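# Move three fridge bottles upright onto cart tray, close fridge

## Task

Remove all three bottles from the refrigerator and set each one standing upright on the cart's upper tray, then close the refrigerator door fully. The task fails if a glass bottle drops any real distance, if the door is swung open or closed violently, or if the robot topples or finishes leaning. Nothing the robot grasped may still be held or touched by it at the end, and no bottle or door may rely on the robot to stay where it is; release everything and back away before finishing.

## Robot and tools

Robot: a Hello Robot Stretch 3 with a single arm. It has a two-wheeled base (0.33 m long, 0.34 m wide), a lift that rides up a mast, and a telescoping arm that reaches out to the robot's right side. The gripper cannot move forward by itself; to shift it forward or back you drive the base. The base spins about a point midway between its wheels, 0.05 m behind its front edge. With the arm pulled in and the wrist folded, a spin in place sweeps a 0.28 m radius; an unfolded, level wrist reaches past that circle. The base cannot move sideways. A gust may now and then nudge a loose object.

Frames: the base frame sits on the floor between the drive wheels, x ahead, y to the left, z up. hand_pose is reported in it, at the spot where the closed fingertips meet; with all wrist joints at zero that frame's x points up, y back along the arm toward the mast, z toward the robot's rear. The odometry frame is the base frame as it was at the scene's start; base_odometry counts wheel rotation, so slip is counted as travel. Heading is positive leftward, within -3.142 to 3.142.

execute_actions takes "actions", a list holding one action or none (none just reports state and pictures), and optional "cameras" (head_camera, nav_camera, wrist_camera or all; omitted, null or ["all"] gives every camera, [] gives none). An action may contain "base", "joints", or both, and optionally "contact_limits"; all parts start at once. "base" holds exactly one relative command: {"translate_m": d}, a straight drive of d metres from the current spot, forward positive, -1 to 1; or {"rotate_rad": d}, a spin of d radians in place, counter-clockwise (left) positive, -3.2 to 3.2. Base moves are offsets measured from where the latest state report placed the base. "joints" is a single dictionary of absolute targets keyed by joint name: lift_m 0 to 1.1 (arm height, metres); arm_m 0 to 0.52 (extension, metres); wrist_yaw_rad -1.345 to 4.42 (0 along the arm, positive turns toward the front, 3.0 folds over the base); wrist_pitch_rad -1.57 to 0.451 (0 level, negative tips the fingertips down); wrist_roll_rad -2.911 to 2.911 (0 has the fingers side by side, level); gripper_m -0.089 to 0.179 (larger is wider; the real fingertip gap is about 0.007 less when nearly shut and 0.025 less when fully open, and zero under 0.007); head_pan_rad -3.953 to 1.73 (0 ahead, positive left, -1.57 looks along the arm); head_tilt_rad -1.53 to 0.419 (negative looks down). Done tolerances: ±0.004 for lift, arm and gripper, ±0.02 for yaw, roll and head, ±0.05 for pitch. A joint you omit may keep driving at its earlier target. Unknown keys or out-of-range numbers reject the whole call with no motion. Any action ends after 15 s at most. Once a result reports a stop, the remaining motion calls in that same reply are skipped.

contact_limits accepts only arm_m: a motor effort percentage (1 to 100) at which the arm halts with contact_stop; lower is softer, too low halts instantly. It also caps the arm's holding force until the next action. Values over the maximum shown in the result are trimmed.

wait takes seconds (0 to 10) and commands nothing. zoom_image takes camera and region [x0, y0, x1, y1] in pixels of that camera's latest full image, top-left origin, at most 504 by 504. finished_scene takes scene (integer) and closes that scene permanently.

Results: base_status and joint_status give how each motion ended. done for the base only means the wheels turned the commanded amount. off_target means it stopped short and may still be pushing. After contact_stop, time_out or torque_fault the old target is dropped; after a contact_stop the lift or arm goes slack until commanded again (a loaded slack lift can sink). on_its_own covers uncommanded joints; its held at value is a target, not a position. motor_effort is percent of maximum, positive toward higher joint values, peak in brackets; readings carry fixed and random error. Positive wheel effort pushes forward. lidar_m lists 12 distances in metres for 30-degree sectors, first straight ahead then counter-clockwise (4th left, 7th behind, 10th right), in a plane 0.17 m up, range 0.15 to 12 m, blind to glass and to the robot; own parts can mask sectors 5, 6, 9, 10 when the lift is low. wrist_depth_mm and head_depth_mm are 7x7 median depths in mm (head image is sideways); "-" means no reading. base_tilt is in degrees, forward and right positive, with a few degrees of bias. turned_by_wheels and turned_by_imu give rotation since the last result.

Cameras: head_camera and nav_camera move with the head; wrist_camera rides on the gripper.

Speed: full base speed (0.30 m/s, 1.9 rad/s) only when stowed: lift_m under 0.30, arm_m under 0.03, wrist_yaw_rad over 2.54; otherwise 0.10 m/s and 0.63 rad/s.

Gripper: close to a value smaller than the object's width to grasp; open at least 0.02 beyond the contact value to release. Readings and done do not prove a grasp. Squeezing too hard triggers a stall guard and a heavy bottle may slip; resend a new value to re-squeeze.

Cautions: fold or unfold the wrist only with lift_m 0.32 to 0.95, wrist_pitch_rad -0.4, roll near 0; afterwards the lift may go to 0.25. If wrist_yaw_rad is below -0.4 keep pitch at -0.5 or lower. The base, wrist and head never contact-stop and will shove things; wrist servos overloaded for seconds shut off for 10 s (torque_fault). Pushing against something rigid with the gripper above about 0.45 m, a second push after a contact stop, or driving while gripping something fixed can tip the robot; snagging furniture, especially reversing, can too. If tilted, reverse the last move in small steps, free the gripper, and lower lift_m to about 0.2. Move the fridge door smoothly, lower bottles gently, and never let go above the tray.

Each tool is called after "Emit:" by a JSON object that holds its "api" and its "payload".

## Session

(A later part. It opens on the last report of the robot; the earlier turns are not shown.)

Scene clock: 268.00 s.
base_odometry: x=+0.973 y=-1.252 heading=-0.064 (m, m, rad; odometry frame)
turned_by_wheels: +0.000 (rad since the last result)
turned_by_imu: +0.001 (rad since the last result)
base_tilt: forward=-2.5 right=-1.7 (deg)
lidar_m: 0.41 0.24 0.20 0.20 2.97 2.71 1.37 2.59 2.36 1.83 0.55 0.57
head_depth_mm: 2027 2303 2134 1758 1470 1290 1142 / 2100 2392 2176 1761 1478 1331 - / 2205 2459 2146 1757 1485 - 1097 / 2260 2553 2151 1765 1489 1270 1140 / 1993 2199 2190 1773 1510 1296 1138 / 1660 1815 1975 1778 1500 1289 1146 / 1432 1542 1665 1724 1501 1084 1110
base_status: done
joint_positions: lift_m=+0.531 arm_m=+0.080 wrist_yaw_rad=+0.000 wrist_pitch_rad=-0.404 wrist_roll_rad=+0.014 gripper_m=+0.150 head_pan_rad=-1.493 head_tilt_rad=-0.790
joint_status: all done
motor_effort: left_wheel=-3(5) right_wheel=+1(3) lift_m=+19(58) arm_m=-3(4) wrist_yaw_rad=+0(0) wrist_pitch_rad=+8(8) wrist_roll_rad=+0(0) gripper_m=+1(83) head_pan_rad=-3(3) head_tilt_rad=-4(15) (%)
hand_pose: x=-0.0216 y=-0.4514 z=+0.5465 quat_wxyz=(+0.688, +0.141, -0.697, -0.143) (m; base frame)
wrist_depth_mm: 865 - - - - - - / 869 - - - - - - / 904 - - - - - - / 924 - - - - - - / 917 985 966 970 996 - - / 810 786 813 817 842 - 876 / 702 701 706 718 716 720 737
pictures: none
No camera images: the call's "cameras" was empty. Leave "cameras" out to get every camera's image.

Emit:
{"api": "execute_actions", "payload": {"actions": [{"base":{"rotate_rad":1.103}}], "cameras": ["wrist_camera","head_camera"]}}

Scene clock: 272.13 s.
base_odometry: x=+0.973 y=-1.252 heading=+1.039 (m, m, rad; odometry frame)
turned_by_wheels: +1.103 (rad since the last result)
turned_by_imu: +1.128 (rad since the last result)
base_tilt: forward=-2.5 right=-1.7 (deg)
lidar_m: 0.20 0.21 2.88 1.43 1.39 2.53 2.36 1.69 0.56 0.66 0.37 0.23
head_depth_mm: 568 588 609 707 1389 1289 1134 / 770 735 658 902 945 1174 - / 813 765 657 1072 967 - 1091 / 807 771 641 1047 970 1221 1140 / 799 776 642 1072 973 1227 1133 / 795 781 644 1030 944 1132 1074 / 763 731 645 716 798 760 692
base_status: done
joint_positions: lift_m=+0.531 arm_m=+0.080 wrist_yaw_rad=+0.000 wrist_pitch_rad=-0.404 wrist_roll_rad=+0.014 gripper_m=+0.150 head_pan_rad=-1.493 head_tilt_rad=-0.790
joint_status: not commanded
motor_effort: left_wheel=-2(7) right_wheel=+0(4) lift_m=+19(19) arm_m=-4(3) wrist_yaw_rad=+0(1) wrist_pitch_rad=+7(7) wrist_roll_rad=+0(0) gripper_m=+0(0) head_pan_rad=-3(2) head_tilt_rad=-4(3) (%)
hand_pose: x=-0.0216 y=-0.4514 z=+0.5465 quat_wxyz=(+0.688, +0.141, -0.697, -0.143) (m; base frame)
wrist_depth_mm: 361 531 561 455 554 305 209 / 361 473 516 473 495 303 209 / 341 369 375 383 391 302 209 / 284 290 292 298 305 284 221 / 252 255 259 263 268 266 242 / 342 634 664 671 555 - 276 / 393 541 576 588 545 329 741
pictures: head_camera (sideways: a quarter turn clockwise sets it upright), wrist_camera
Images, in order (width x height): head_camera 896x504, wrist_camera 644x364.

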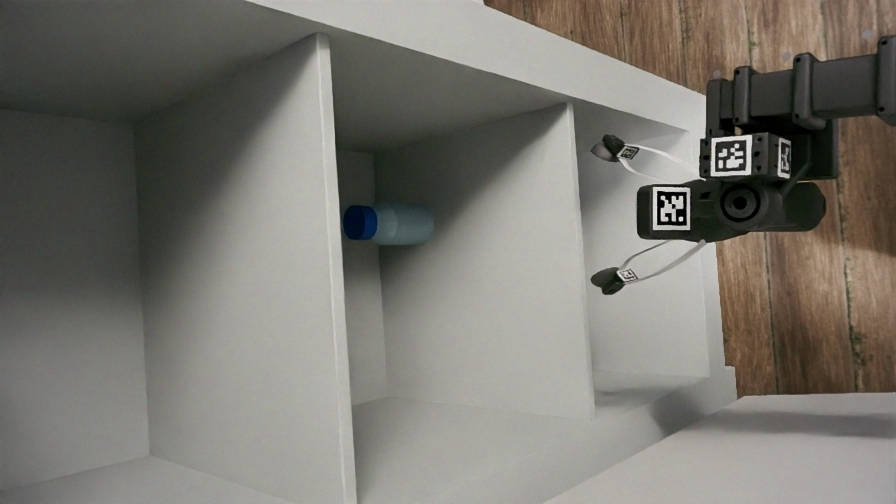

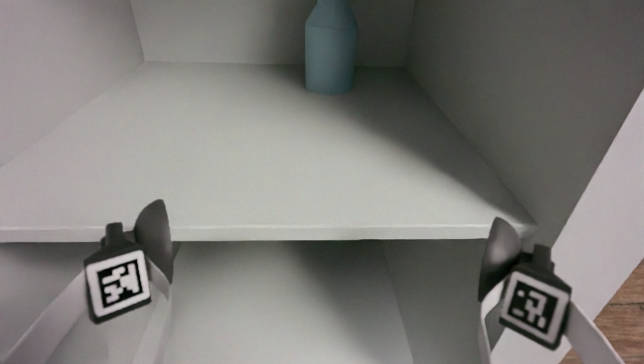

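Emit:
{"api": "execute_actions", "payload": {"actions": [{"joints":{"arm_m":0.44,"lift_m":0.529},"contact_limits":{"arm_m":15}}], "cameras": ["wrist_camera","head_camera"]}}

Scene clock: 280.33 s.
base_odometry: x=+0.973 y=-1.252 heading=+1.039 (m, m, rad; odometry frame)
turned_by_wheels: +0.000 (rad since the last result)
turned_by_imu: +0.000 (rad since the last result)
base_tilt: forward=-2.6 right=-1.7 (deg)
lidar_m: 0.20 0.20 2.88 1.43 1.39 2.52 2.36 1.69 0.56 0.66 0.37 0.23
head_depth_mm: 568 589 607 708 1384 1283 1129 / 772 735 657 838 878 1226 1116 / 813 766 658 - 967 1216 1139 / 807 770 639 1044 968 1217 1130 / 798 773 642 1074 975 1217 1142 / 794 776 643 1032 947 1131 1079 / 760 734 646 720 794 763 696
base_status: not commanded
joint_positions: lift_m=+0.530 arm_m=+0.440 wrist_yaw_rad=+0.000 wrist_pitch_rad=-0.404 wrist_roll_rad=+0.014 gripper_m=+0.150 head_pan_rad=-1.493 head_tilt_rad=-0.790
joint_status: all done
motor_effort: left_wheel=-2(3) right_wheel=+1(1) lift_m=+19(15) arm_m=+2(2) wrist_yaw_rad=+0(0) wrist_pitch_rad=+7(8) wrist_roll_rad=+0(0) gripper_m=+1(0) head_pan_rad=-3(3) head_tilt_rad=-3(4) (%)
contact_limits: arm_m 15 (drawing in: default 20, maximum 32; extending or still: default 25, maximum 42)
hand_pose: x=-0.0216 y=-0.8108 z=+0.5456 quat_wxyz=(+0.688, +0.141, -0.697, -0.143) (m; base frame)
wrist_depth_mm: 221 223 220 121 229 226 167 / 238 241 235 112 250 243 167 / 260 264 262 129 274 241 167 / 276 279 266 131 290 242 167 / 231 242 222 141 243 229 167 / 203 194 195 160 206 - 167 / 168 173 175 173 179 176 153
pictures: head_camera (sideways: a quarter turn clockwise sets it upright), wrist_camera
Images, in order (width x height): head_camera 896x504, wrist_camera 644x364.

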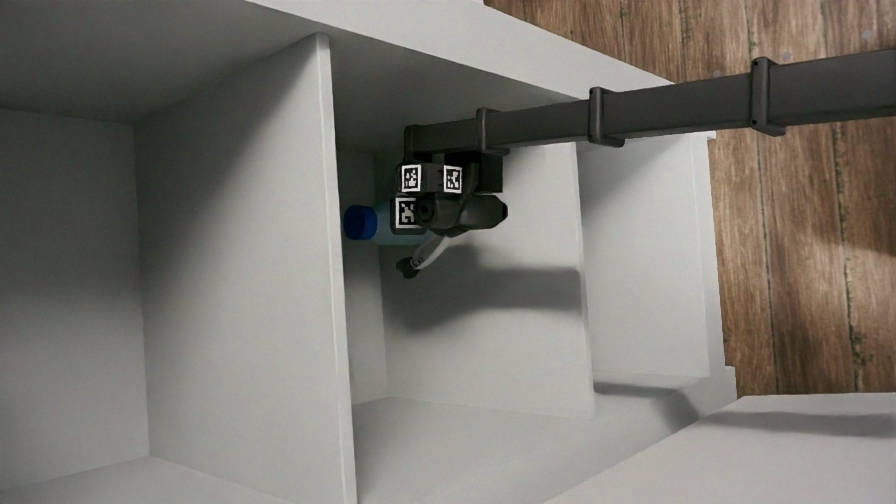

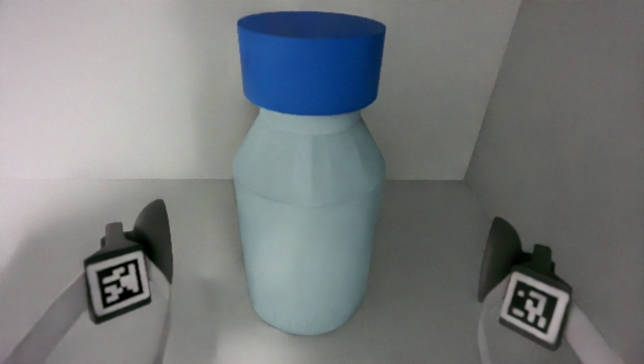

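Emit:
{"api": "execute_actions", "payload": {"actions": [{"base":{"translate_m":0.011},"joints":{"arm_m":0.458,"gripper_m":0.12}}], "cameras": []}}

Emit:
{"api": "execute_actions", "payload": {"actions": [{"joints":{"gripper_m":0.03}}], "cameras": ["wrist_camera"]}}

Scene clock: 283.07 s.
base_odometry: x=+0.979 y=-1.242 heading=+1.039 (m, m, rad; odometry frame)
turned_by_wheels: +0.000 (rad since the last result)
turned_by_imu: +0.000 (rad since the last result)
base_tilt: forward=-2.5 right=-1.6 (deg)
lidar_m: 0.19 0.19 2.88 1.44 1.39 2.55 2.38 1.69 0.56 0.69 0.35 0.22
head_depth_mm: 597 616 613 719 1015 1288 1134 / 781 736 656 880 907 1213 1117 / 807 767 638 992 969 1234 1129 / 807 772 641 1062 971 1221 1143 / 796 776 642 1068 970 1221 1148 / 790 777 643 1019 933 1086 1018 / 761 719 625 691 767 724 659
base_status: done
joint_positions: lift_m=+0.530 arm_m=+0.458 wrist_yaw_rad=+0.000 wrist_pitch_rad=-0.404 wrist_roll_rad=+0.014 gripper_m=+0.120 head_pan_rad=-1.493 head_tilt_rad=-0.790
joint_status: all done
motor_effort: left_wheel=-2(5) right_wheel=+1(5) lift_m=+19(19) arm_m=+2(1) wrist_yaw_rad=+0(0) wrist_pitch_rad=+7(8) wrist_roll_rad=+0(0) gripper_m=+0(95) head_pan_rad=-3(3) head_tilt_rad=-4(4) (%)
hand_pose: x=-0.0216 y=-0.8288 z=+0.5456 quat_wxyz=(+0.688, +0.141, -0.697, -0.143) (m; base frame)
wrist_depth_mm: 202 205 206 121 209 216 177 / 220 223 224 94 102 230 177 / 240 243 246 102 248 248 177 / 260 263 264 115 144 258 177 / 232 238 226 116 183 239 178 / 197 - 196 130 195 216 177 / - 173 173 151 178 176 169
pictures: none
No camera images: the call's "cameras" was empty. Leave "cameras" out to get every camera's image.

Scene clock: 284.47 s.
base_odometry: x=+0.979 y=-1.242 heading=+1.038 (m, m, rad; odometry frame)
turned_by_wheels: +0.000 (rad since the last result)
turned_by_imu: +0.000 (rad since the last result)
base_tilt: forward=-2.5 right=-1.6 (deg)
lidar_m: 0.19 0.19 2.88 1.44 1.40 2.54 2.37 1.69 0.56 0.69 0.35 0.22
head_depth_mm: 592 613 611 721 1015 1281 1135 / 785 733 656 881 901 1224 1116 / 807 766 639 - 965 1214 1137 / 804 769 637 1065 965 1219 1143 / 796 774 643 1067 971 1222 1138 / 790 776 644 1021 929 1090 1022 / 759 719 625 693 765 724 659
base_status: not commanded
joint_positions: lift_m=+0.530 arm_m=+0.458 wrist_yaw_rad=-0.001 wrist_pitch_rad=-0.411 wrist_roll_rad=+0.014 gripper_m=+0.031 head_pan_rad=-1.493 head_tilt_rad=-0.790
joint_status: all done
motor_effort: left_wheel=-4(4) right_wheel=+2(2) lift_m=+21(21) arm_m=+1(3) wrist_yaw_rad=+1(1) wrist_pitch_rad=+10(10) wrist_roll_rad=+0(0) gripper_m=-22(99) head_pan_rad=-3(3) head_tilt_rad=-3(4) (%)
hand_pose: x=-0.0218 y=-0.8280 z=+0.5439 quat_wxyz=(+0.688, +0.143, -0.697, -0.146) (m; base frame)
wrist_depth_mm: 204 205 205 109 206 214 177 / 221 223 222 90 99 230 176 / 240 243 247 99 251 248 177 / 261 263 262 111 140 256 177 / 227 231 131 112 122 235 177 / 194 197 149 127 139 207 176 / 170 171 172 147 172 178 170
pictures: wrist_camera
Images, in order (width x height): wrist_camera 644x364.

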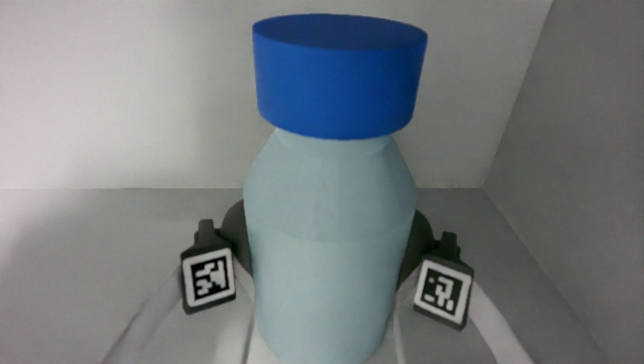

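Emit:
{"api": "execute_actions", "payload": {"actions": [{"base":{"translate_m":-0.015},"joints":{"lift_m":0.62,"arm_m":0.06}}], "cameras": ["wrist_camera"]}}

Emit:
{"api": "execute_actions", "payload": {"actions": [{"base":{"rotate_rad":-1.022},"joints":{"lift_m":0.8}}], "cameras": []}}

Emit:
{"api": "execute_actions", "payload": {"actions": [{"base":{"translate_m":-0.678},"joints":{"arm_m":0.4,"lift_m":0.95,"head_tilt_rad":-0.6}}], "cameras": ["wrist_camera"]}}

Emit:
{"api": "execute_actions", "payload": {"actions": [{"base":{"rotate_rad":-1.513},"joints":{"arm_m":0.508}}]}}

Scene clock: 316.77 s.
base_odometry: x=+0.971 y=-1.255 heading=+1.038 (m, m, rad; odometry frame)
turned_by_wheels: +0.000 (rad since the last result)
turned_by_imu: +0.000 (rad since the last result)
base_tilt: forward=-2.5 right=-1.6 (deg)
lidar_m: 0.21 0.21 2.88 1.43 1.38 2.52 2.36 1.69 0.55 0.65 0.38 0.23
head_depth_mm: 557 576 605 703 1413 1309 1150 / 763 734 657 885 949 1110 - / 812 768 658 1061 924 - 1099 / 803 768 640 1071 950 1221 1138 / 801 771 641 1073 969 1223 1143 / 796 778 644 1048 952 1143 1079 / 770 745 647 731 792 778 705
base_status: done
joint_positions: lift_m=+0.619 arm_m=+0.060 wrist_yaw_rad=+0.000 wrist_pitch_rad=-0.432 wrist_roll_rad=+0.014 gripper_m=+0.031 head_pan_rad=-1.493 head_tilt_rad=-0.790
joint_status: all done
motor_effort: left_wheel=-3(8) right_wheel=+0(2) lift_m=+66(67) arm_m=-4(3) wrist_yaw_rad=+0(2) wrist_pitch_rad=+16(17) wrist_roll_rad=+0(0) gripper_m=-21(22) head_pan_rad=-3(2) head_tilt_rad=-4(3) (%)
hand_pose: x=-0.0215 y=-0.4279 z=+0.6287 quat_wxyz=(+0.686, +0.151, -0.695, -0.153) (m; base frame)
wrist_depth_mm: 363 548 567 111 442 299 207 / 364 550 626 94 105 299 208 / 366 497 537 105 443 301 225 / 366 417 407 112 142 300 245 / 337 347 132 114 122 300 285 / 335 445 146 127 138 321 913 / 362 605 648 144 495 373 809
pictures: wrist_camera
Images, in order (width x height): wrist_camera 644x364.

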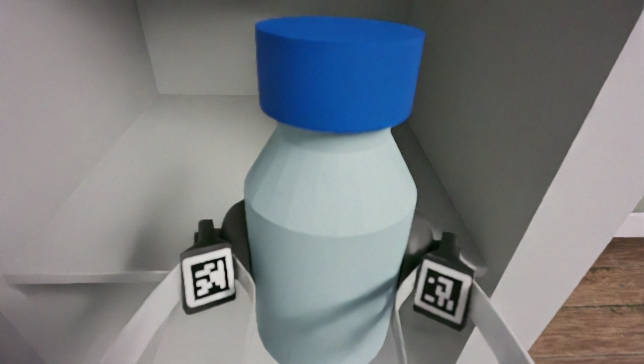

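Scene clock: 319.33 s.
base_odometry: x=+0.971 y=-1.255 heading=+0.016 (m, m, rad; odometry frame)
turned_by_wheels: -1.022 (rad since the last result)
turned_by_imu: -1.045 (rad since the last result)
base_tilt: forward=-2.4 right=-1.7 (deg)
lidar_m: 0.37 0.23 0.21 0.21 2.86 1.42 1.38 2.52 2.36 1.65 0.55 0.69
head_depth_mm: 2045 2331 2157 1754 - - 1106 / 2146 2446 2126 1754 - - 1134 / 2242 2531 2176 559 - - 1133 / 2064 2357 2162 1749 1492 1294 1133 / 1716 1920 2049 1775 1488 1294 1139 / 1483 1641 1806 1770 1502 1277 1144 / 1298 1414 1541 1638 1476 1074 1103
base_status: done
joint_positions: lift_m=+0.799 arm_m=+0.060 wrist_yaw_rad=+0.000 wrist_pitch_rad=-0.432 wrist_roll_rad=+0.014 gripper_m=+0.031 head_pan_rad=-1.493 head_tilt_rad=-0.790
joint_status: all done
motor_effort: left_wheel=+3(7) right_wheel=-2(6) lift_m=+66(72) arm_m=-4(4) wrist_yaw_rad=+0(0) wrist_pitch_rad=+16(16) wrist_roll_rad=+0(0) gripper_m=-21(22) head_pan_rad=-3(2) head_tilt_rad=-4(4) (%)
hand_pose: x=-0.0215 y=-0.4278 z=+0.8087 quat_wxyz=(+0.686, +0.151, -0.695, -0.153) (m; base frame)
wrist_depth_mm: 788 970 - 111 - - - / 820 - - 94 105 - - / 856 - - 105 - - - / 898 - - 113 142 - - / 931 - 132 114 122 - - / 996 - 147 127 138 - - / 939 984 940 144 963 - -
pictures: none
No camera images: the call's "cameras" was empty. Leave "cameras" out to get every camera's image.

Scene clock: 327.20 s.
base_odometry: x=+0.293 y=-1.267 heading=+0.017 (m, m, rad; odometry frame)
turned_by_wheels: +0.000 (rad since the last result)
turned_by_imu: +0.000 (rad since the last result)
base_tilt: forward=-2.5 right=-1.7 (deg)
lidar_m: 0.77 0.70 2.70 2.27 2.21 0.71 0.69 2.20 2.06 2.10 1.79 1.12
head_depth_mm: 1736 1845 - 2068 1702 1418 1205 / 1809 1924 2281 2156 1692 1410 1207 / 1895 2040 2423 2174 1708 1422 1210 / 1982 2197 2511 2196 1723 1419 1208 / 2090 2351 2606 2205 1742 1423 1218 / 2194 2424 2627 2201 1747 1433 1220 / 2015 2188 2308 2223 1737 1440 1225
base_status: done
joint_positions: lift_m=+0.949 arm_m=+0.400 wrist_yaw_rad=+0.000 wrist_pitch_rad=-0.433 wrist_roll_rad=+0.014 gripper_m=+0.031 head_pan_rad=-1.493 head_tilt_rad=-0.606
joint_status: all done
motor_effort: left_wheel=+3(2) right_wheel=-3(6) lift_m=+66(71) arm_m=+2(3) wrist_yaw_rad=+0(0) wrist_pitch_rad=+17(16) wrist_roll_rad=+0(0) gripper_m=-22(21) head_pan_rad=-3(3) head_tilt_rad=+1(15) (%)
hand_pose: x=-0.0215 y=-0.7671 z=+0.9585 quat_wxyz=(+0.686, +0.151, -0.695, -0.153) (m; base frame)
wrist_depth_mm: - - - 111 - - - / - - - 94 105 - - / - - - 105 - - - / - - - 113 143 - - / - - 132 113 122 - - / - - 146 127 138 - - / - - - 144 - - -
pictures: wrist_camera
Images, in order (width x height): wrist_camera 644x364.

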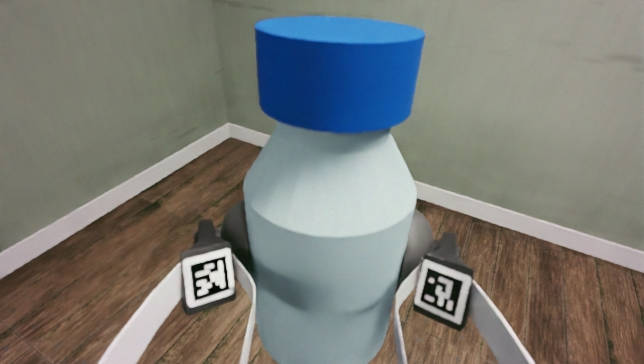

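Scene clock: 330.77 s.
base_odometry: x=+0.293 y=-1.267 heading=-1.496 (m, m, rad; odometry frame)
turned_by_wheels: -1.513 (rad since the last result)
turned_by_imu: -1.547 (rad since the last result)
base_tilt: forward=-2.5 right=-1.7 (deg)
lidar_m: 2.13 1.76 1.12 0.72 0.70 2.27 2.79 2.19 0.71 0.69 2.17 2.07
head_depth_mm: 1754 1894 - 897 1079 1280 1198 / 1858 - 928 898 1085 1281 1203 / 1953 - 1074 902 1085 1290 1208 / 2053 2321 1080 826 1119 1292 1212 / 2180 2455 2680 2026 1687 1439 1223 / 2341 2685 2893 2211 1720 1435 1218 / 2343 2526 2690 2200 1746 1430 1220
base_status: done
joint_positions: lift_m=+0.949 arm_m=+0.508 wrist_yaw_rad=-0.001 wrist_pitch_rad=-0.433 wrist_roll_rad=+0.014 gripper_m=+0.031 head_pan_rad=-1.493 head_tilt_rad=-0.606
joint_status: all done
motor_effort: left_wheel=+3(11) right_wheel=-2(9) lift_m=+66(66) arm_m=+1(2) wrist_yaw_rad=+1(1) wrist_pitch_rad=+16(17) wrist_roll_rad=+0(0) gripper_m=-21(23) head_pan_rad=-3(2) head_tilt_rad=+2(1) (%)
hand_pose: x=-0.0218 y=-0.8752 z=+0.9585 quat_wxyz=(+0.686, +0.151, -0.695, -0.154) (m; base frame)
wrist_depth_mm: - - - 111 - - - / - - - 94 105 - - / - - - 105 - - - / - - 424 113 142 439 431 / - - 132 114 122 420 423 / - - 147 127 138 358 188 / - 288 298 144 299 261 168
pictures: head_camera (sideways: a quarter turn clockwise sets it upright), nav_camera (sideways: a quarter turn counterclockwise sets it upright), wrist_camera
Images, in order (width x height): head_camera 896x504, nav_camera 672x504, wrist_camera 644x364.

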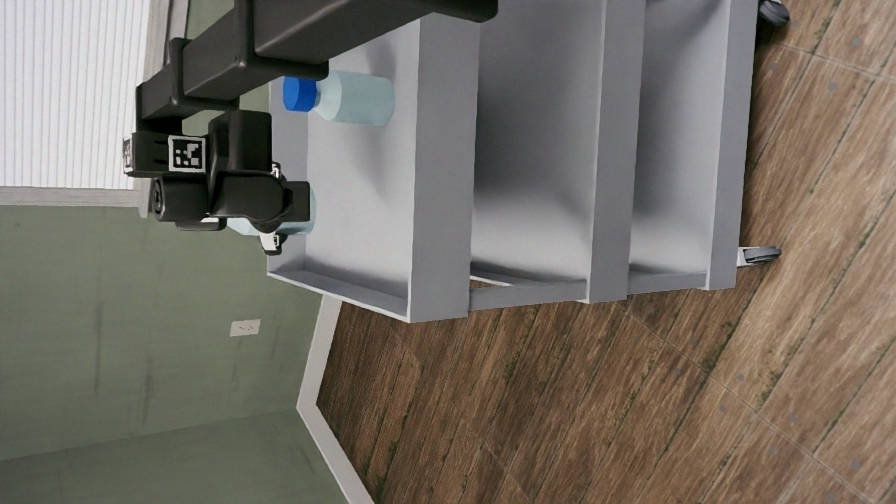

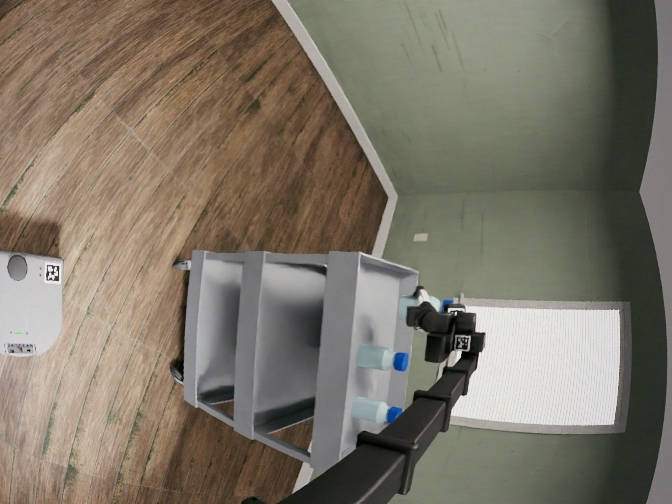

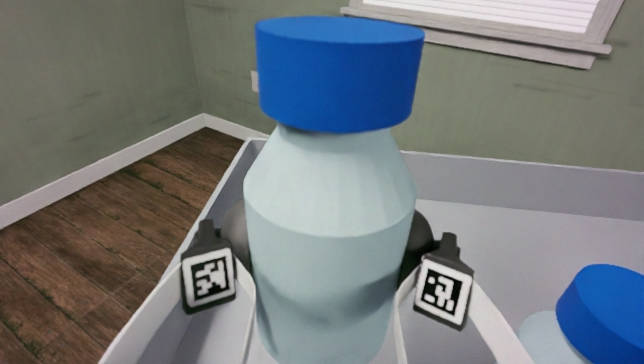

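Emit:
{"api": "execute_actions", "payload": {"actions": [{"joints":{"lift_m":0.826}}], "cameras": ["wrist_camera"]}}

Scene clock: 334.47 s.
base_odometry: x=+0.293 y=-1.267 heading=-1.496 (m, m, rad; odometry frame)
turned_by_wheels: +0.000 (rad since the last result)
turned_by_imu: +0.000 (rad since the last result)
base_tilt: forward=-2.5 right=-1.7 (deg)
lidar_m: 2.12 1.76 1.12 0.72 0.70 2.27 2.79 2.19 0.70 0.69 2.16 2.07
head_depth_mm: 1758 1942 1118 892 - 1252 1196 / 1859 2051 1622 898 1078 1279 1209 / 1957 2182 - 822 1090 1288 1211 / 2085 2291 1139 824 1127 1296 1214 / 2183 2491 2700 2033 1680 1441 1220 / 2316 2627 2904 2178 1749 1443 1217 / 2342 2551 2660 2217 1730 1434 1220
base_status: not commanded
joint_positions: lift_m=+0.827 arm_m=+0.508 wrist_yaw_rad=-0.001 wrist_pitch_rad=-0.429 wrist_roll_rad=+0.014 gripper_m=+0.031 head_pan_rad=-1.493 head_tilt_rad=-0.606
joint_status: all done
motor_effort: left_wheel=+3(3) right_wheel=-3(2) lift_m=+21(64) arm_m=+2(1) wrist_yaw_rad=+1(1) wrist_pitch_rad=+15(16) wrist_roll_rad=+0(0) gripper_m=-22(22) head_pan_rad=-3(3) head_tilt_rad=+1(2) (%)
hand_pose: x=-0.0218 y=-0.8758 z=+0.8369 quat_wxyz=(+0.686, +0.149, -0.695, -0.152) (m; base frame)
wrist_depth_mm: - - - 110 - - - / - - 321 92 103 366 357 / - 237 323 101 350 379 370 / - 212 273 112 140 297 299 / 163 217 131 113 121 244 159 / 164 196 147 127 138 207 156 / 164 174 174 145 175 180 160
pictures: wrist_camera
Images, in order (width x height): wrist_camera 644x364.

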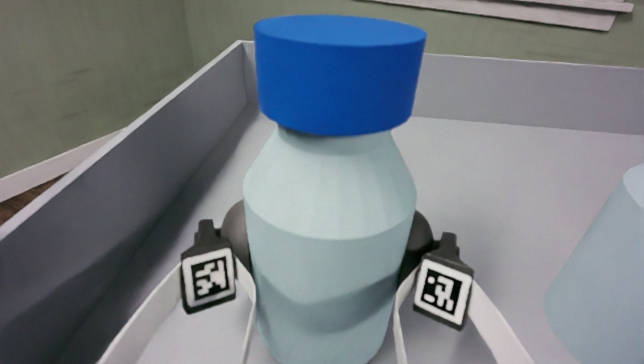

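Emit:
{"api": "execute_actions", "payload": {"actions": [{"joints":{"gripper_m":0.125,"lift_m":0.823}}], "cameras": ["wrist_camera"]}}

Emit:
{"api": "execute_actions", "payload": {"actions": [{"joints":{"arm_m":0.25,"lift_m":0.91}}], "cameras": ["wrist_camera","nav_camera"]}}

Scene clock: 337.50 s.
base_odometry: x=+0.293 y=-1.267 heading=-1.496 (m, m, rad; odometry frame)
turned_by_wheels: +0.000 (rad since the last result)
turned_by_imu: +0.000 (rad since the last result)
base_tilt: forward=-2.5 right=-1.6 (deg)
lidar_m: 2.12 1.76 1.12 0.72 0.70 2.27 2.78 2.19 0.71 0.69 2.16 2.06
head_depth_mm: 1758 1918 1116 896 - 1243 1197 / 1836 2043 1635 901 1079 1282 1203 / 1971 2198 - 821 1083 1291 1213 / 2088 2310 1137 828 1121 1288 1222 / 2210 2454 2693 2053 1674 1431 1225 / 2332 2678 2893 2204 1729 1441 1215 / 2357 2545 2703 2210 1747 1441 1223
base_status: not commanded
joint_positions: lift_m=+0.824 arm_m=+0.508 wrist_yaw_rad=-0.001 wrist_pitch_rad=-0.406 wrist_roll_rad=+0.014 gripper_m=+0.125 head_pan_rad=-1.493 head_tilt_rad=-0.606
joint_status: all done
motor_effort: left_wheel=+3(3) right_wheel=-3(3) lift_m=+20(19) arm_m=+1(2) wrist_yaw_rad=+1(1) wrist_pitch_rad=+8(15) wrist_roll_rad=+0(0) gripper_m=+1(96) head_pan_rad=-2(3) head_tilt_rad=+2(2) (%)
hand_pose: x=-0.0218 y=-0.8787 z=+0.8391 quat_wxyz=(+0.688, +0.141, -0.697, -0.144) (m; base frame)
wrist_depth_mm: - - - - - - - / - - 348 93 101 367 359 / - 253 328 100 356 379 371 / - 212 280 115 279 308 309 / 164 194 232 116 231 256 161 / 161 - 197 128 200 - 156 / - 175 178 148 177 178 154
pictures: wrist_camera
Images, in order (width x height): wrist_camera 644x364.

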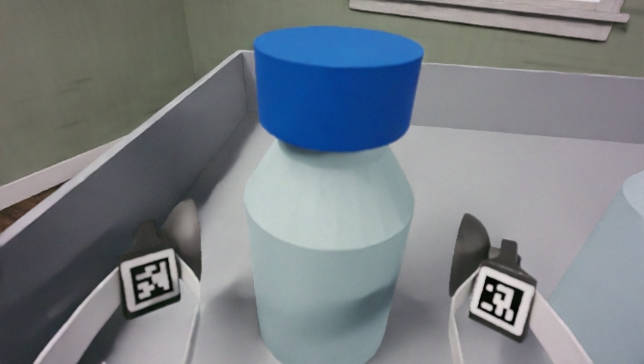

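Scene clock: 340.63 s.
base_odometry: x=+0.293 y=-1.267 heading=-1.496 (m, m, rad; odometry frame)
turned_by_wheels: +0.000 (rad since the last result)
turned_by_imu: +0.000 (rad since the last result)
base_tilt: forward=-2.5 right=-1.6 (deg)
lidar_m: 2.13 1.76 1.12 0.72 0.70 2.27 2.79 2.19 0.70 0.69 2.17 2.06
head_depth_mm: 1766 1941 1127 - 1050 1275 1198 / 1870 2040 - - 1091 1283 1207 / 1966 2180 1156 - 1091 1282 1200 / 2060 2313 1135 831 1123 1295 1232 / 2184 2472 2735 2044 1691 1441 1214 / 2336 2643 2851 2207 1739 1436 1216 / 2360 2530 2676 2245 1747 1432 1220
base_status: not commanded
joint_positions: lift_m=+0.909 arm_m=+0.250 wrist_yaw_rad=-0.001 wrist_pitch_rad=-0.404 wrist_roll_rad=+0.014 gripper_m=+0.125 head_pan_rad=-1.493 head_tilt_rad=-0.606
joint_status: all done
motor_effort: left_wheel=+3(3) right_wheel=-3(3) lift_m=+63(67) arm_m=-4(4) wrist_yaw_rad=+1(0) wrist_pitch_rad=+8(8) wrist_roll_rad=+0(0) gripper_m=+0(0) head_pan_rad=-3(3) head_tilt_rad=+1(1) (%)
hand_pose: x=-0.0216 y=-0.6214 z=+0.9251 quat_wxyz=(+0.688, +0.141, -0.697, -0.143) (m; base frame)
wrist_depth_mm: - - - - - - - / - - - 641 641 - - / - - 586 396 583 548 390 / - - 423 420 439 447 402 / - - 278 370 376 389 387 / - - 296 281 270 - 252 / - - 559 605 581 590 274
pictures: nav_camera (sideways: a quarter turn counterclockwise sets it upright), wrist_camera
Images, in order (width x height): nav_camera 672x504, wrist_camera 644x364.

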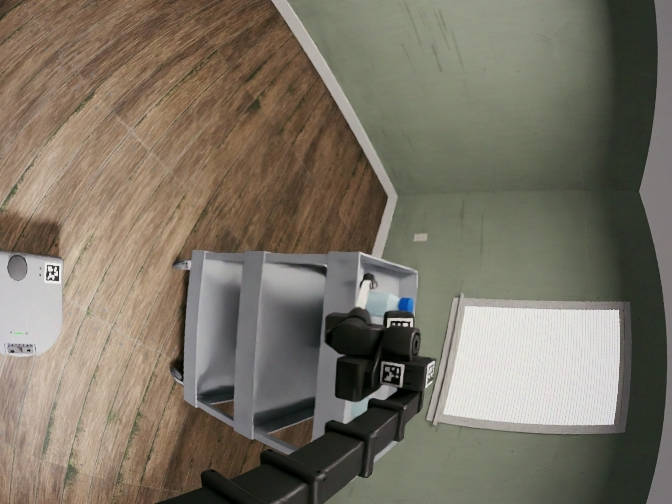

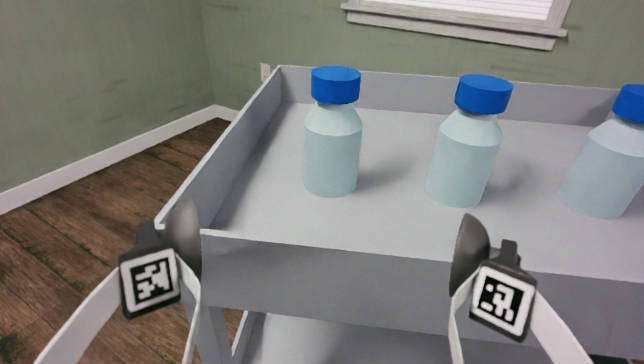

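Emit:
{"api": "execute_actions", "payload": {"actions": [{"base":{"rotate_rad":-2.572},"joints":{"lift_m":0.42,"gripper_m":0.0,"arm_m":0.23,"head_pan_rad":-1.7,"head_tilt_rad":-0.75}}]}}

Scene clock: 356.27 s.
base_odometry: x=+0.293 y=-1.267 heading=+2.215 (m, m, rad; odometry frame)
turned_by_wheels: -2.572 (rad since the last result)
turned_by_imu: -2.631 (rad since the last result)
base_tilt: forward=-2.5 right=-1.7 (deg)
lidar_m: 2.17 0.70 0.69 2.15 2.08 2.14 1.75 1.12 0.70 0.70 2.27 2.80
head_depth_mm: 729 882 1106 1482 1505 1311 1145 / 640 752 909 1158 1470 1305 1154 / 591 672 796 959 1212 1325 1132 / 2295 2634 2235 1814 1544 - 1155 / 2649 2986 2344 1859 1581 1318 1152 / 2678 2907 2338 1868 1551 1320 1160 / 2516 2749 2369 1875 1552 1330 1165
base_status: done
joint_positions: lift_m=+0.421 arm_m=+0.230 wrist_yaw_rad=+0.000 wrist_pitch_rad=-0.404 wrist_roll_rad=+0.014 gripper_m=+0.000 head_pan_rad=-1.693 head_tilt_rad=-0.741
joint_status: all done
motor_effort: left_wheel=+3(9) right_wheel=-3(6) lift_m=+19(54) arm_m=-3(3) wrist_yaw_rad=+0(0) wrist_pitch_rad=+7(7) wrist_roll_rad=+0(0) gripper_m=-2(94) head_pan_rad=-3(16) head_tilt_rad=-4(17) (%)
hand_pose: x=-0.0216 y=-0.6014 z=+0.4365 quat_wxyz=(+0.688, +0.141, -0.697, -0.143) (m; base frame)
wrist_depth_mm: - - - - - - 192 / - - - - - - 198 / - - - - - - 210 / 946 943 980 993 - 265 231 / 793 790 809 - 830 279 311 / 670 670 691 - 694 299 549 / 584 586 592 601 590 347 613
pictures: head_camera (sideways: a quarter turn clockwise sets it upright), nav_camera (sideways: a quarter turn counterclockwise sets it upright), wrist_camera
Images, in order (width x height): head_camera 896x504, nav_camera 672x504, wrist_camera 644x364.

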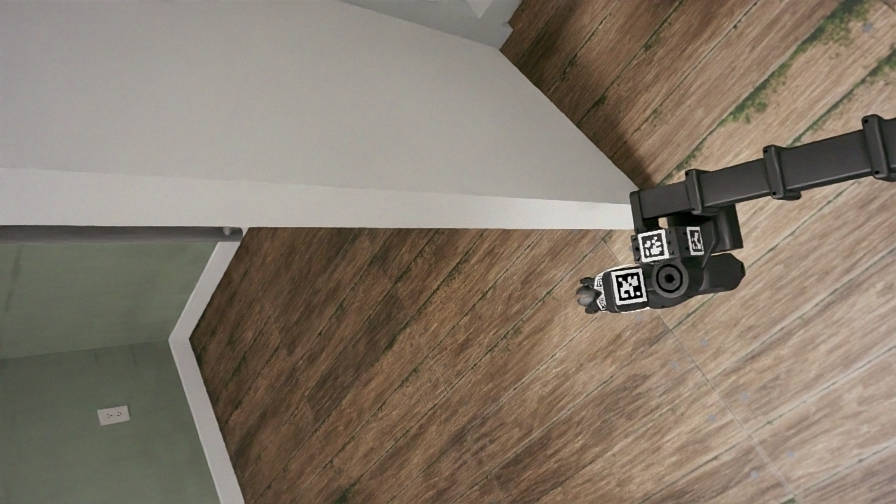

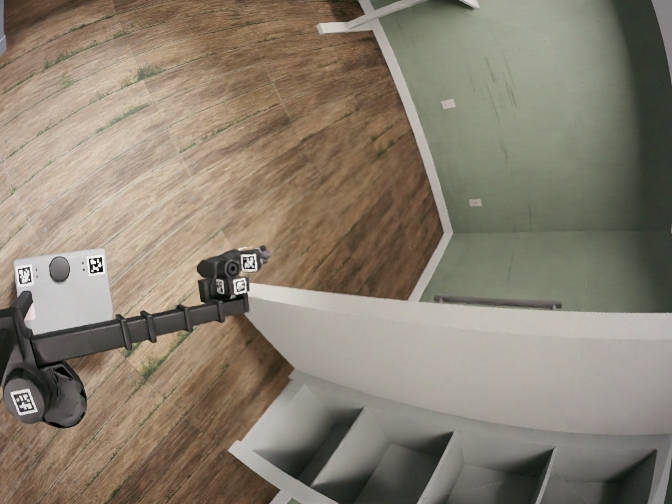

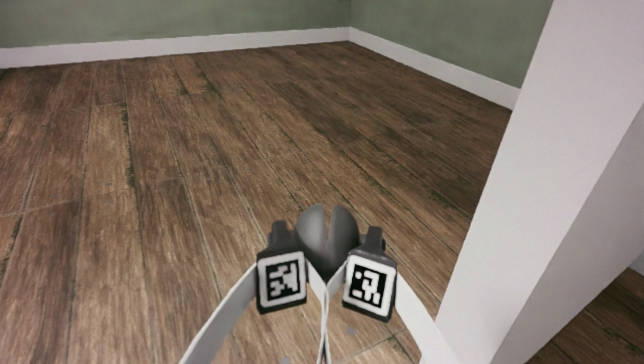

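Emit:
{"api": "execute_actions", "payload": {"actions": [{"base":{"translate_m":0.03},"joints":{"arm_m":0.36,"wrist_pitch_rad":0.0,"wrist_yaw_rad":-0.33,"lift_m":0.38}}]}}

Scene clock: 367.60 s.
base_odometry: x=+0.275 y=-1.243 heading=+2.215 (m, m, rad; odometry frame)
turned_by_wheels: +0.000 (rad since the last result)
turned_by_imu: +0.000 (rad since the last result)
base_tilt: forward=-2.6 right=-1.7 (deg)
lidar_m: 2.14 0.68 0.67 2.15 2.10 2.16 1.78 1.15 0.71 0.73 2.26 2.79
head_depth_mm: 698 841 1069 1424 1524 1315 1149 / 608 717 872 1114 1440 1315 1146 / 621 692 808 973 1196 1339 1146 / 2334 2704 2314 1836 1632 1310 1157 / 2686 2951 2365 1872 1539 1319 1158 / 2683 2885 2343 1892 1545 1328 1153 / 2457 2735 2342 1872 1559 1331 1162
base_status: done
joint_positions: lift_m=+0.381 arm_m=+0.360 wrist_yaw_rad=-0.329 wrist_pitch_rad=-0.028 wrist_roll_rad=+0.014 gripper_m=+0.000 head_pan_rad=-1.693 head_tilt_rad=-0.741
joint_status: all done
motor_effort: left_wheel=+3(10) right_wheel=-3(4) lift_m=+19(20) arm_m=+2(3) wrist_yaw_rad=+0(2) wrist_pitch_rad=+9(9) wrist_roll_rad=+0(0) gripper_m=-2(3) head_pan_rad=-2(3) head_tilt_rad=-4(4) (%)
hand_pose: x=-0.1040 y=-0.7464 z=+0.4881 quat_wxyz=(+0.691, -0.107, -0.704, -0.125) (m; base frame)
wrist_depth_mm: - - - - - - 128 / - - - - - - 131 / - - - - - - 133 / - - - - - - 135 / - - - - - 159 138 / - - - - - 162 141 / 804 806 840 842 853 165 143
pictures: head_camera (sideways: a quarter turn clockwise sets it upright), nav_camera (sideways: a quarter turn counterclockwise sets it upright), wrist_camera
Images, in order (width x height): head_camera 896x504, nav_camera 672x504, wrist_camera 644x364.

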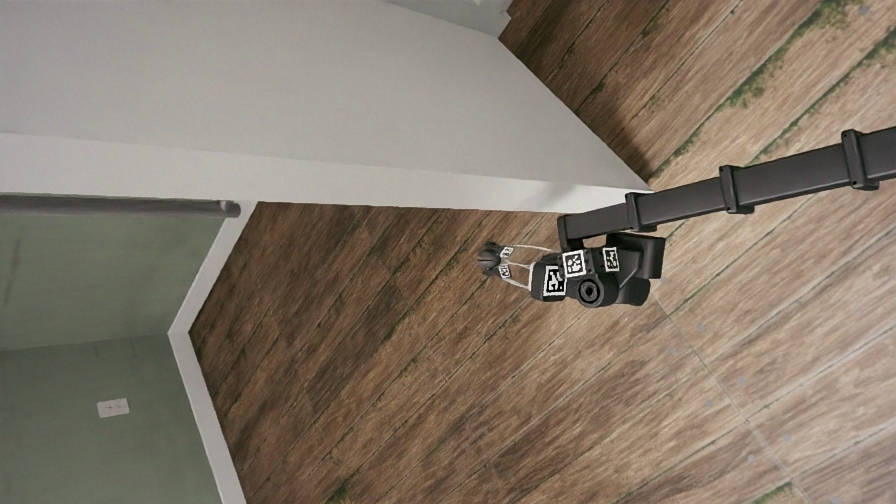

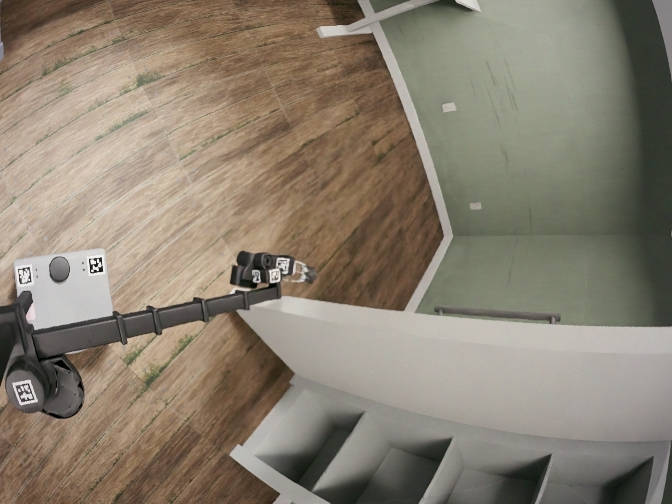

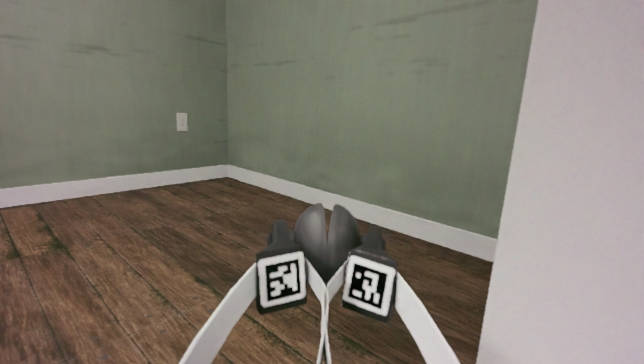

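Emit:
{"api": "execute_actions", "payload": {"actions": [{"base":{"translate_m":-0.12},"joints":{"arm_m":0.375,"head_pan_rad":-1.9}}], "cameras": ["nav_camera"]}}

Emit:
{"api": "wait", "payload": {"seconds": 4}}

Scene clock: 374.33 s.
base_odometry: x=+0.347 y=-1.338 heading=+2.215 (m, m, rad; odometry frame)
turned_by_wheels: +0.000 (rad since the last result)
turned_by_imu: +0.000 (rad since the last result)
base_tilt: forward=-2.5 right=-1.7 (deg)
lidar_m: 2.25 0.75 0.74 2.10 2.04 2.09 1.66 1.04 0.59 2.27 2.32 2.85
head_depth_mm: 1110 1419 1393 1648 1500 1306 1148 / 485 579 1350 1627 1522 1310 1152 / 1612 582 669 783 1015 1266 1176 / 1747 2017 2236 1861 1527 1323 1137 / 1985 2278 2318 1859 1621 1317 1153 / 2164 2546 2335 1862 1541 1313 1162 / 2394 2775 2352 1860 1557 1331 1155
base_status: done
joint_positions: lift_m=+0.381 arm_m=+0.375 wrist_yaw_rad=-0.329 wrist_pitch_rad=-0.028 wrist_roll_rad=+0.014 gripper_m=+0.000 head_pan_rad=-1.893 head_tilt_rad=-0.741
joint_status: all done
motor_effort: left_wheel=+3(37) right_wheel=-3(36) lift_m=+20(20) arm_m=+2(2) wrist_yaw_rad=-2(61) wrist_pitch_rad=+9(9) wrist_roll_rad=+0(0) gripper_m=-4(8) head_pan_rad=-3(15) head_tilt_rad=-3(4) (%)
hand_pose: x=-0.1039 y=-0.7615 z=+0.4881 quat_wxyz=(+0.691, -0.106, -0.704, -0.125) (m; base frame)
wrist_depth_mm: - - - - - - 384 / - - - - - - 378 / - - - - - - 368 / - - - - - - 362 / - - - - - 598 354 / - - - - - 583 345 / 798 817 828 838 860 562 341
pictures: nav_camera (sideways: a quarter turn counterclockwise sets it upright)
Images, in order (width x height): nav_camera 672x504.

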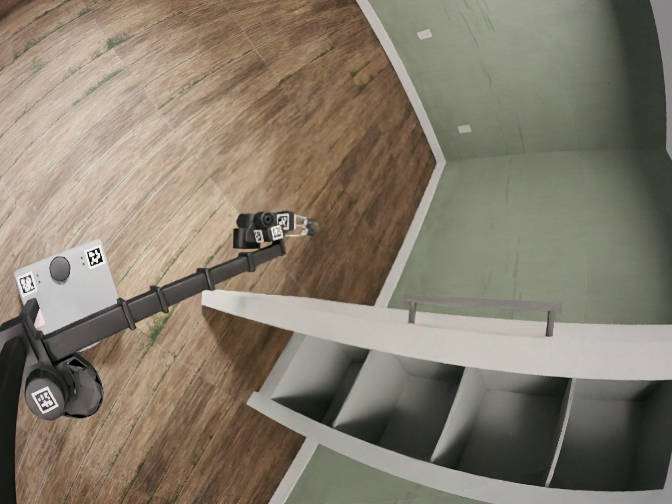

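Scene clock: 378.33 s.
base_odometry: x=+0.347 y=-1.338 heading=+2.215 (m, m, rad; odometry frame)
turned_by_wheels: +0.000 (rad since the last result)
turned_by_imu: +0.000 (rad since the last result)
base_tilt: forward=-2.5 right=-1.6 (deg)
lidar_m: 2.25 0.76 0.74 2.09 2.04 2.10 1.67 0.98 1.01 2.28 2.34 2.86
head_depth_mm: 868 974 1093 1257 1430 1305 1144 / 933 1045 1192 1374 1489 1315 1144 / 1647 1864 1338 1591 1537 1307 1174 / 1801 2059 2230 1842 1541 1316 1128 / 1967 2290 2362 1862 1617 1318 1159 / 2152 2532 2291 1851 1552 1326 1158 / 2389 2725 2340 1871 1546 1330 1164
base_status: done
joint_positions: lift_m=+0.381 arm_m=+0.375 wrist_yaw_rad=-0.329 wrist_pitch_rad=-0.028 wrist_roll_rad=+0.014 gripper_m=+0.000 head_pan_rad=-1.893 head_tilt_rad=-0.741
joint_status: all done
motor_effort: left_wheel=+4(37) right_wheel=-2(36) lift_m=+20(20) arm_m=+3(2) wrist_yaw_rad=-1(61) wrist_pitch_rad=+9(9) wrist_roll_rad=+0(0) gripper_m=-2(8) head_pan_rad=-2(15) head_tilt_rad=-4(4) (%)
hand_pose: x=-0.1039 y=-0.7615 z=+0.4881 quat_wxyz=(+0.691, -0.106, -0.704, -0.125) (m; base frame)
wrist_depth_mm: - - - - - - 469 / - - - - - - 472 / - - - - - - 481 / - - - - - - 493 / - - - - - - 498 / - - - - - - 504 / 802 814 824 836 868 608 513
wait: 4.00 s; at rest by 0.27 s
pictures: head_camera (sideways: a quarter turn clockwise sets it upright), nav_camera (sideways: a quarter turn counterclockwise sets it upright), wrist_camera
Images, in order (width x height): head_camera 896x504, nav_camera 672x504, wrist_camera 644x364.

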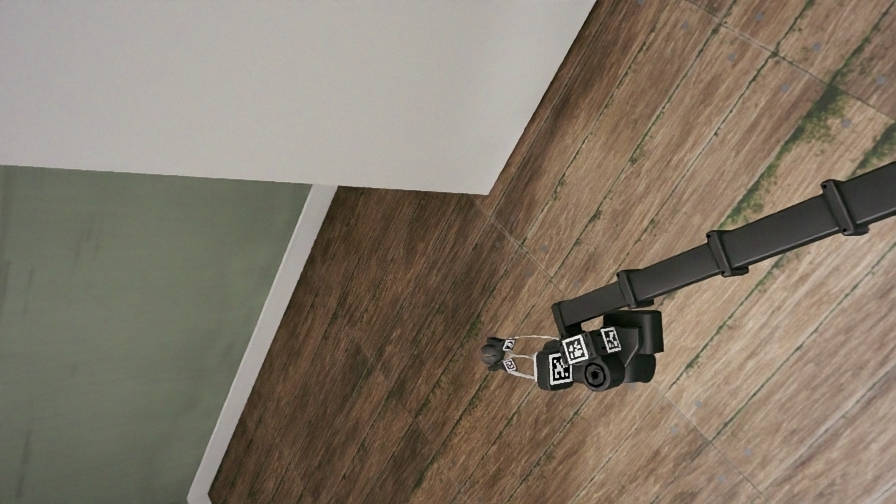

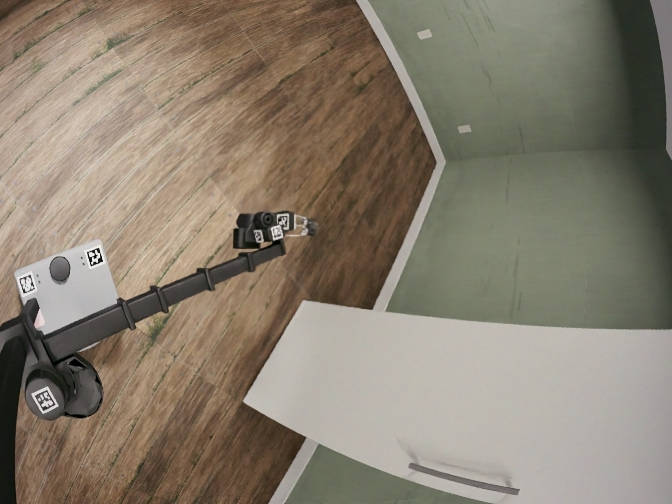

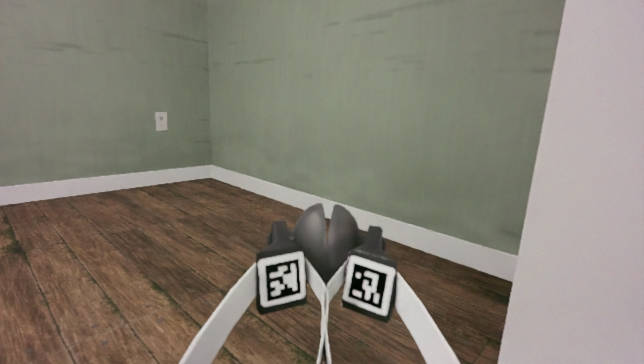

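Emit:
{"api": "execute_actions", "payload": {"actions": [{"joints":{"head_pan_rad":-2.3}}], "cameras": ["head_camera"]}}

Scene clock: 380.83 s.
base_odometry: x=+0.347 y=-1.338 heading=+2.215 (m, m, rad; odometry frame)
turned_by_wheels: +0.000 (rad since the last result)
turned_by_imu: +0.000 (rad since the last result)
base_tilt: forward=-2.6 right=-1.6 (deg)
lidar_m: 2.25 0.76 0.74 2.10 2.04 2.10 1.67 0.97 1.01 2.27 2.34 2.85
head_depth_mm: 1314 1528 1737 1826 1531 1316 1145 / 807 925 1120 1724 1516 1305 1149 / 842 954 1113 1328 1499 1311 1157 / 867 988 1149 1375 1539 1320 1174 / 890 1017 1190 1451 1539 1326 1133 / 917 1051 1249 1705 1549 1349 1148 / 957 1812 2127 1868 1563 1273 1162
base_status: not commanded
joint_positions: lift_m=+0.381 arm_m=+0.375 wrist_yaw_rad=-0.329 wrist_pitch_rad=-0.028 wrist_roll_rad=+0.014 gripper_m=+0.000 head_pan_rad=-2.293 head_tilt_rad=-0.741
joint_status: all done
motor_effort: left_wheel=+3(3) right_wheel=-3(3) lift_m=+20(20) arm_m=+1(2) wrist_yaw_rad=-2(2) wrist_pitch_rad=+9(9) wrist_roll_rad=+0(0) gripper_m=-3(2) head_pan_rad=-3(22) head_tilt_rad=-4(4) (%)
hand_pose: x=-0.1039 y=-0.7615 z=+0.4881 quat_wxyz=(+0.691, -0.106, -0.704, -0.125) (m; base frame)
wrist_depth_mm: - - - - - - 470 / - - - - - - 472 / - - - - - - 481 / - - - - - - 488 / - - - - - - 498 / - - - - - - 502 / 806 821 829 845 861 619 513
pictures: head_camera (sideways: a quarter turn clockwise sets it upright)
Images, in order (width x height): head_camera 896x504.

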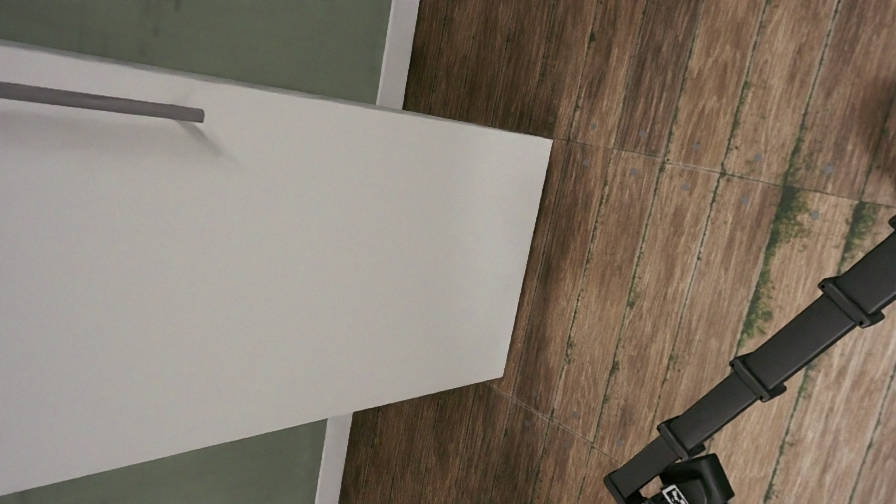

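Emit:
{"api": "zoom_image", "payload": {"camera": "head_camera", "region": [440, 100, 680, 430]}}

Region (440, 100, 680, 430) of head_camera's 896x504 image, scaled by 1.527, with more detail than that image has; it fills the left 367 columns of this view, and the rest is white.

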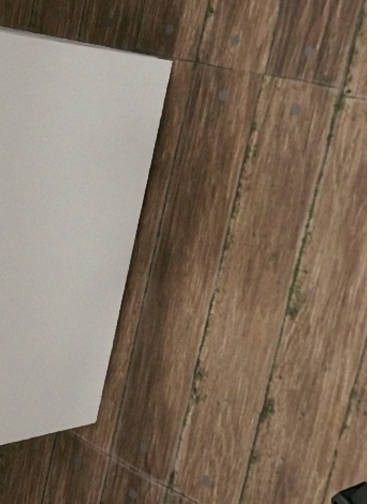

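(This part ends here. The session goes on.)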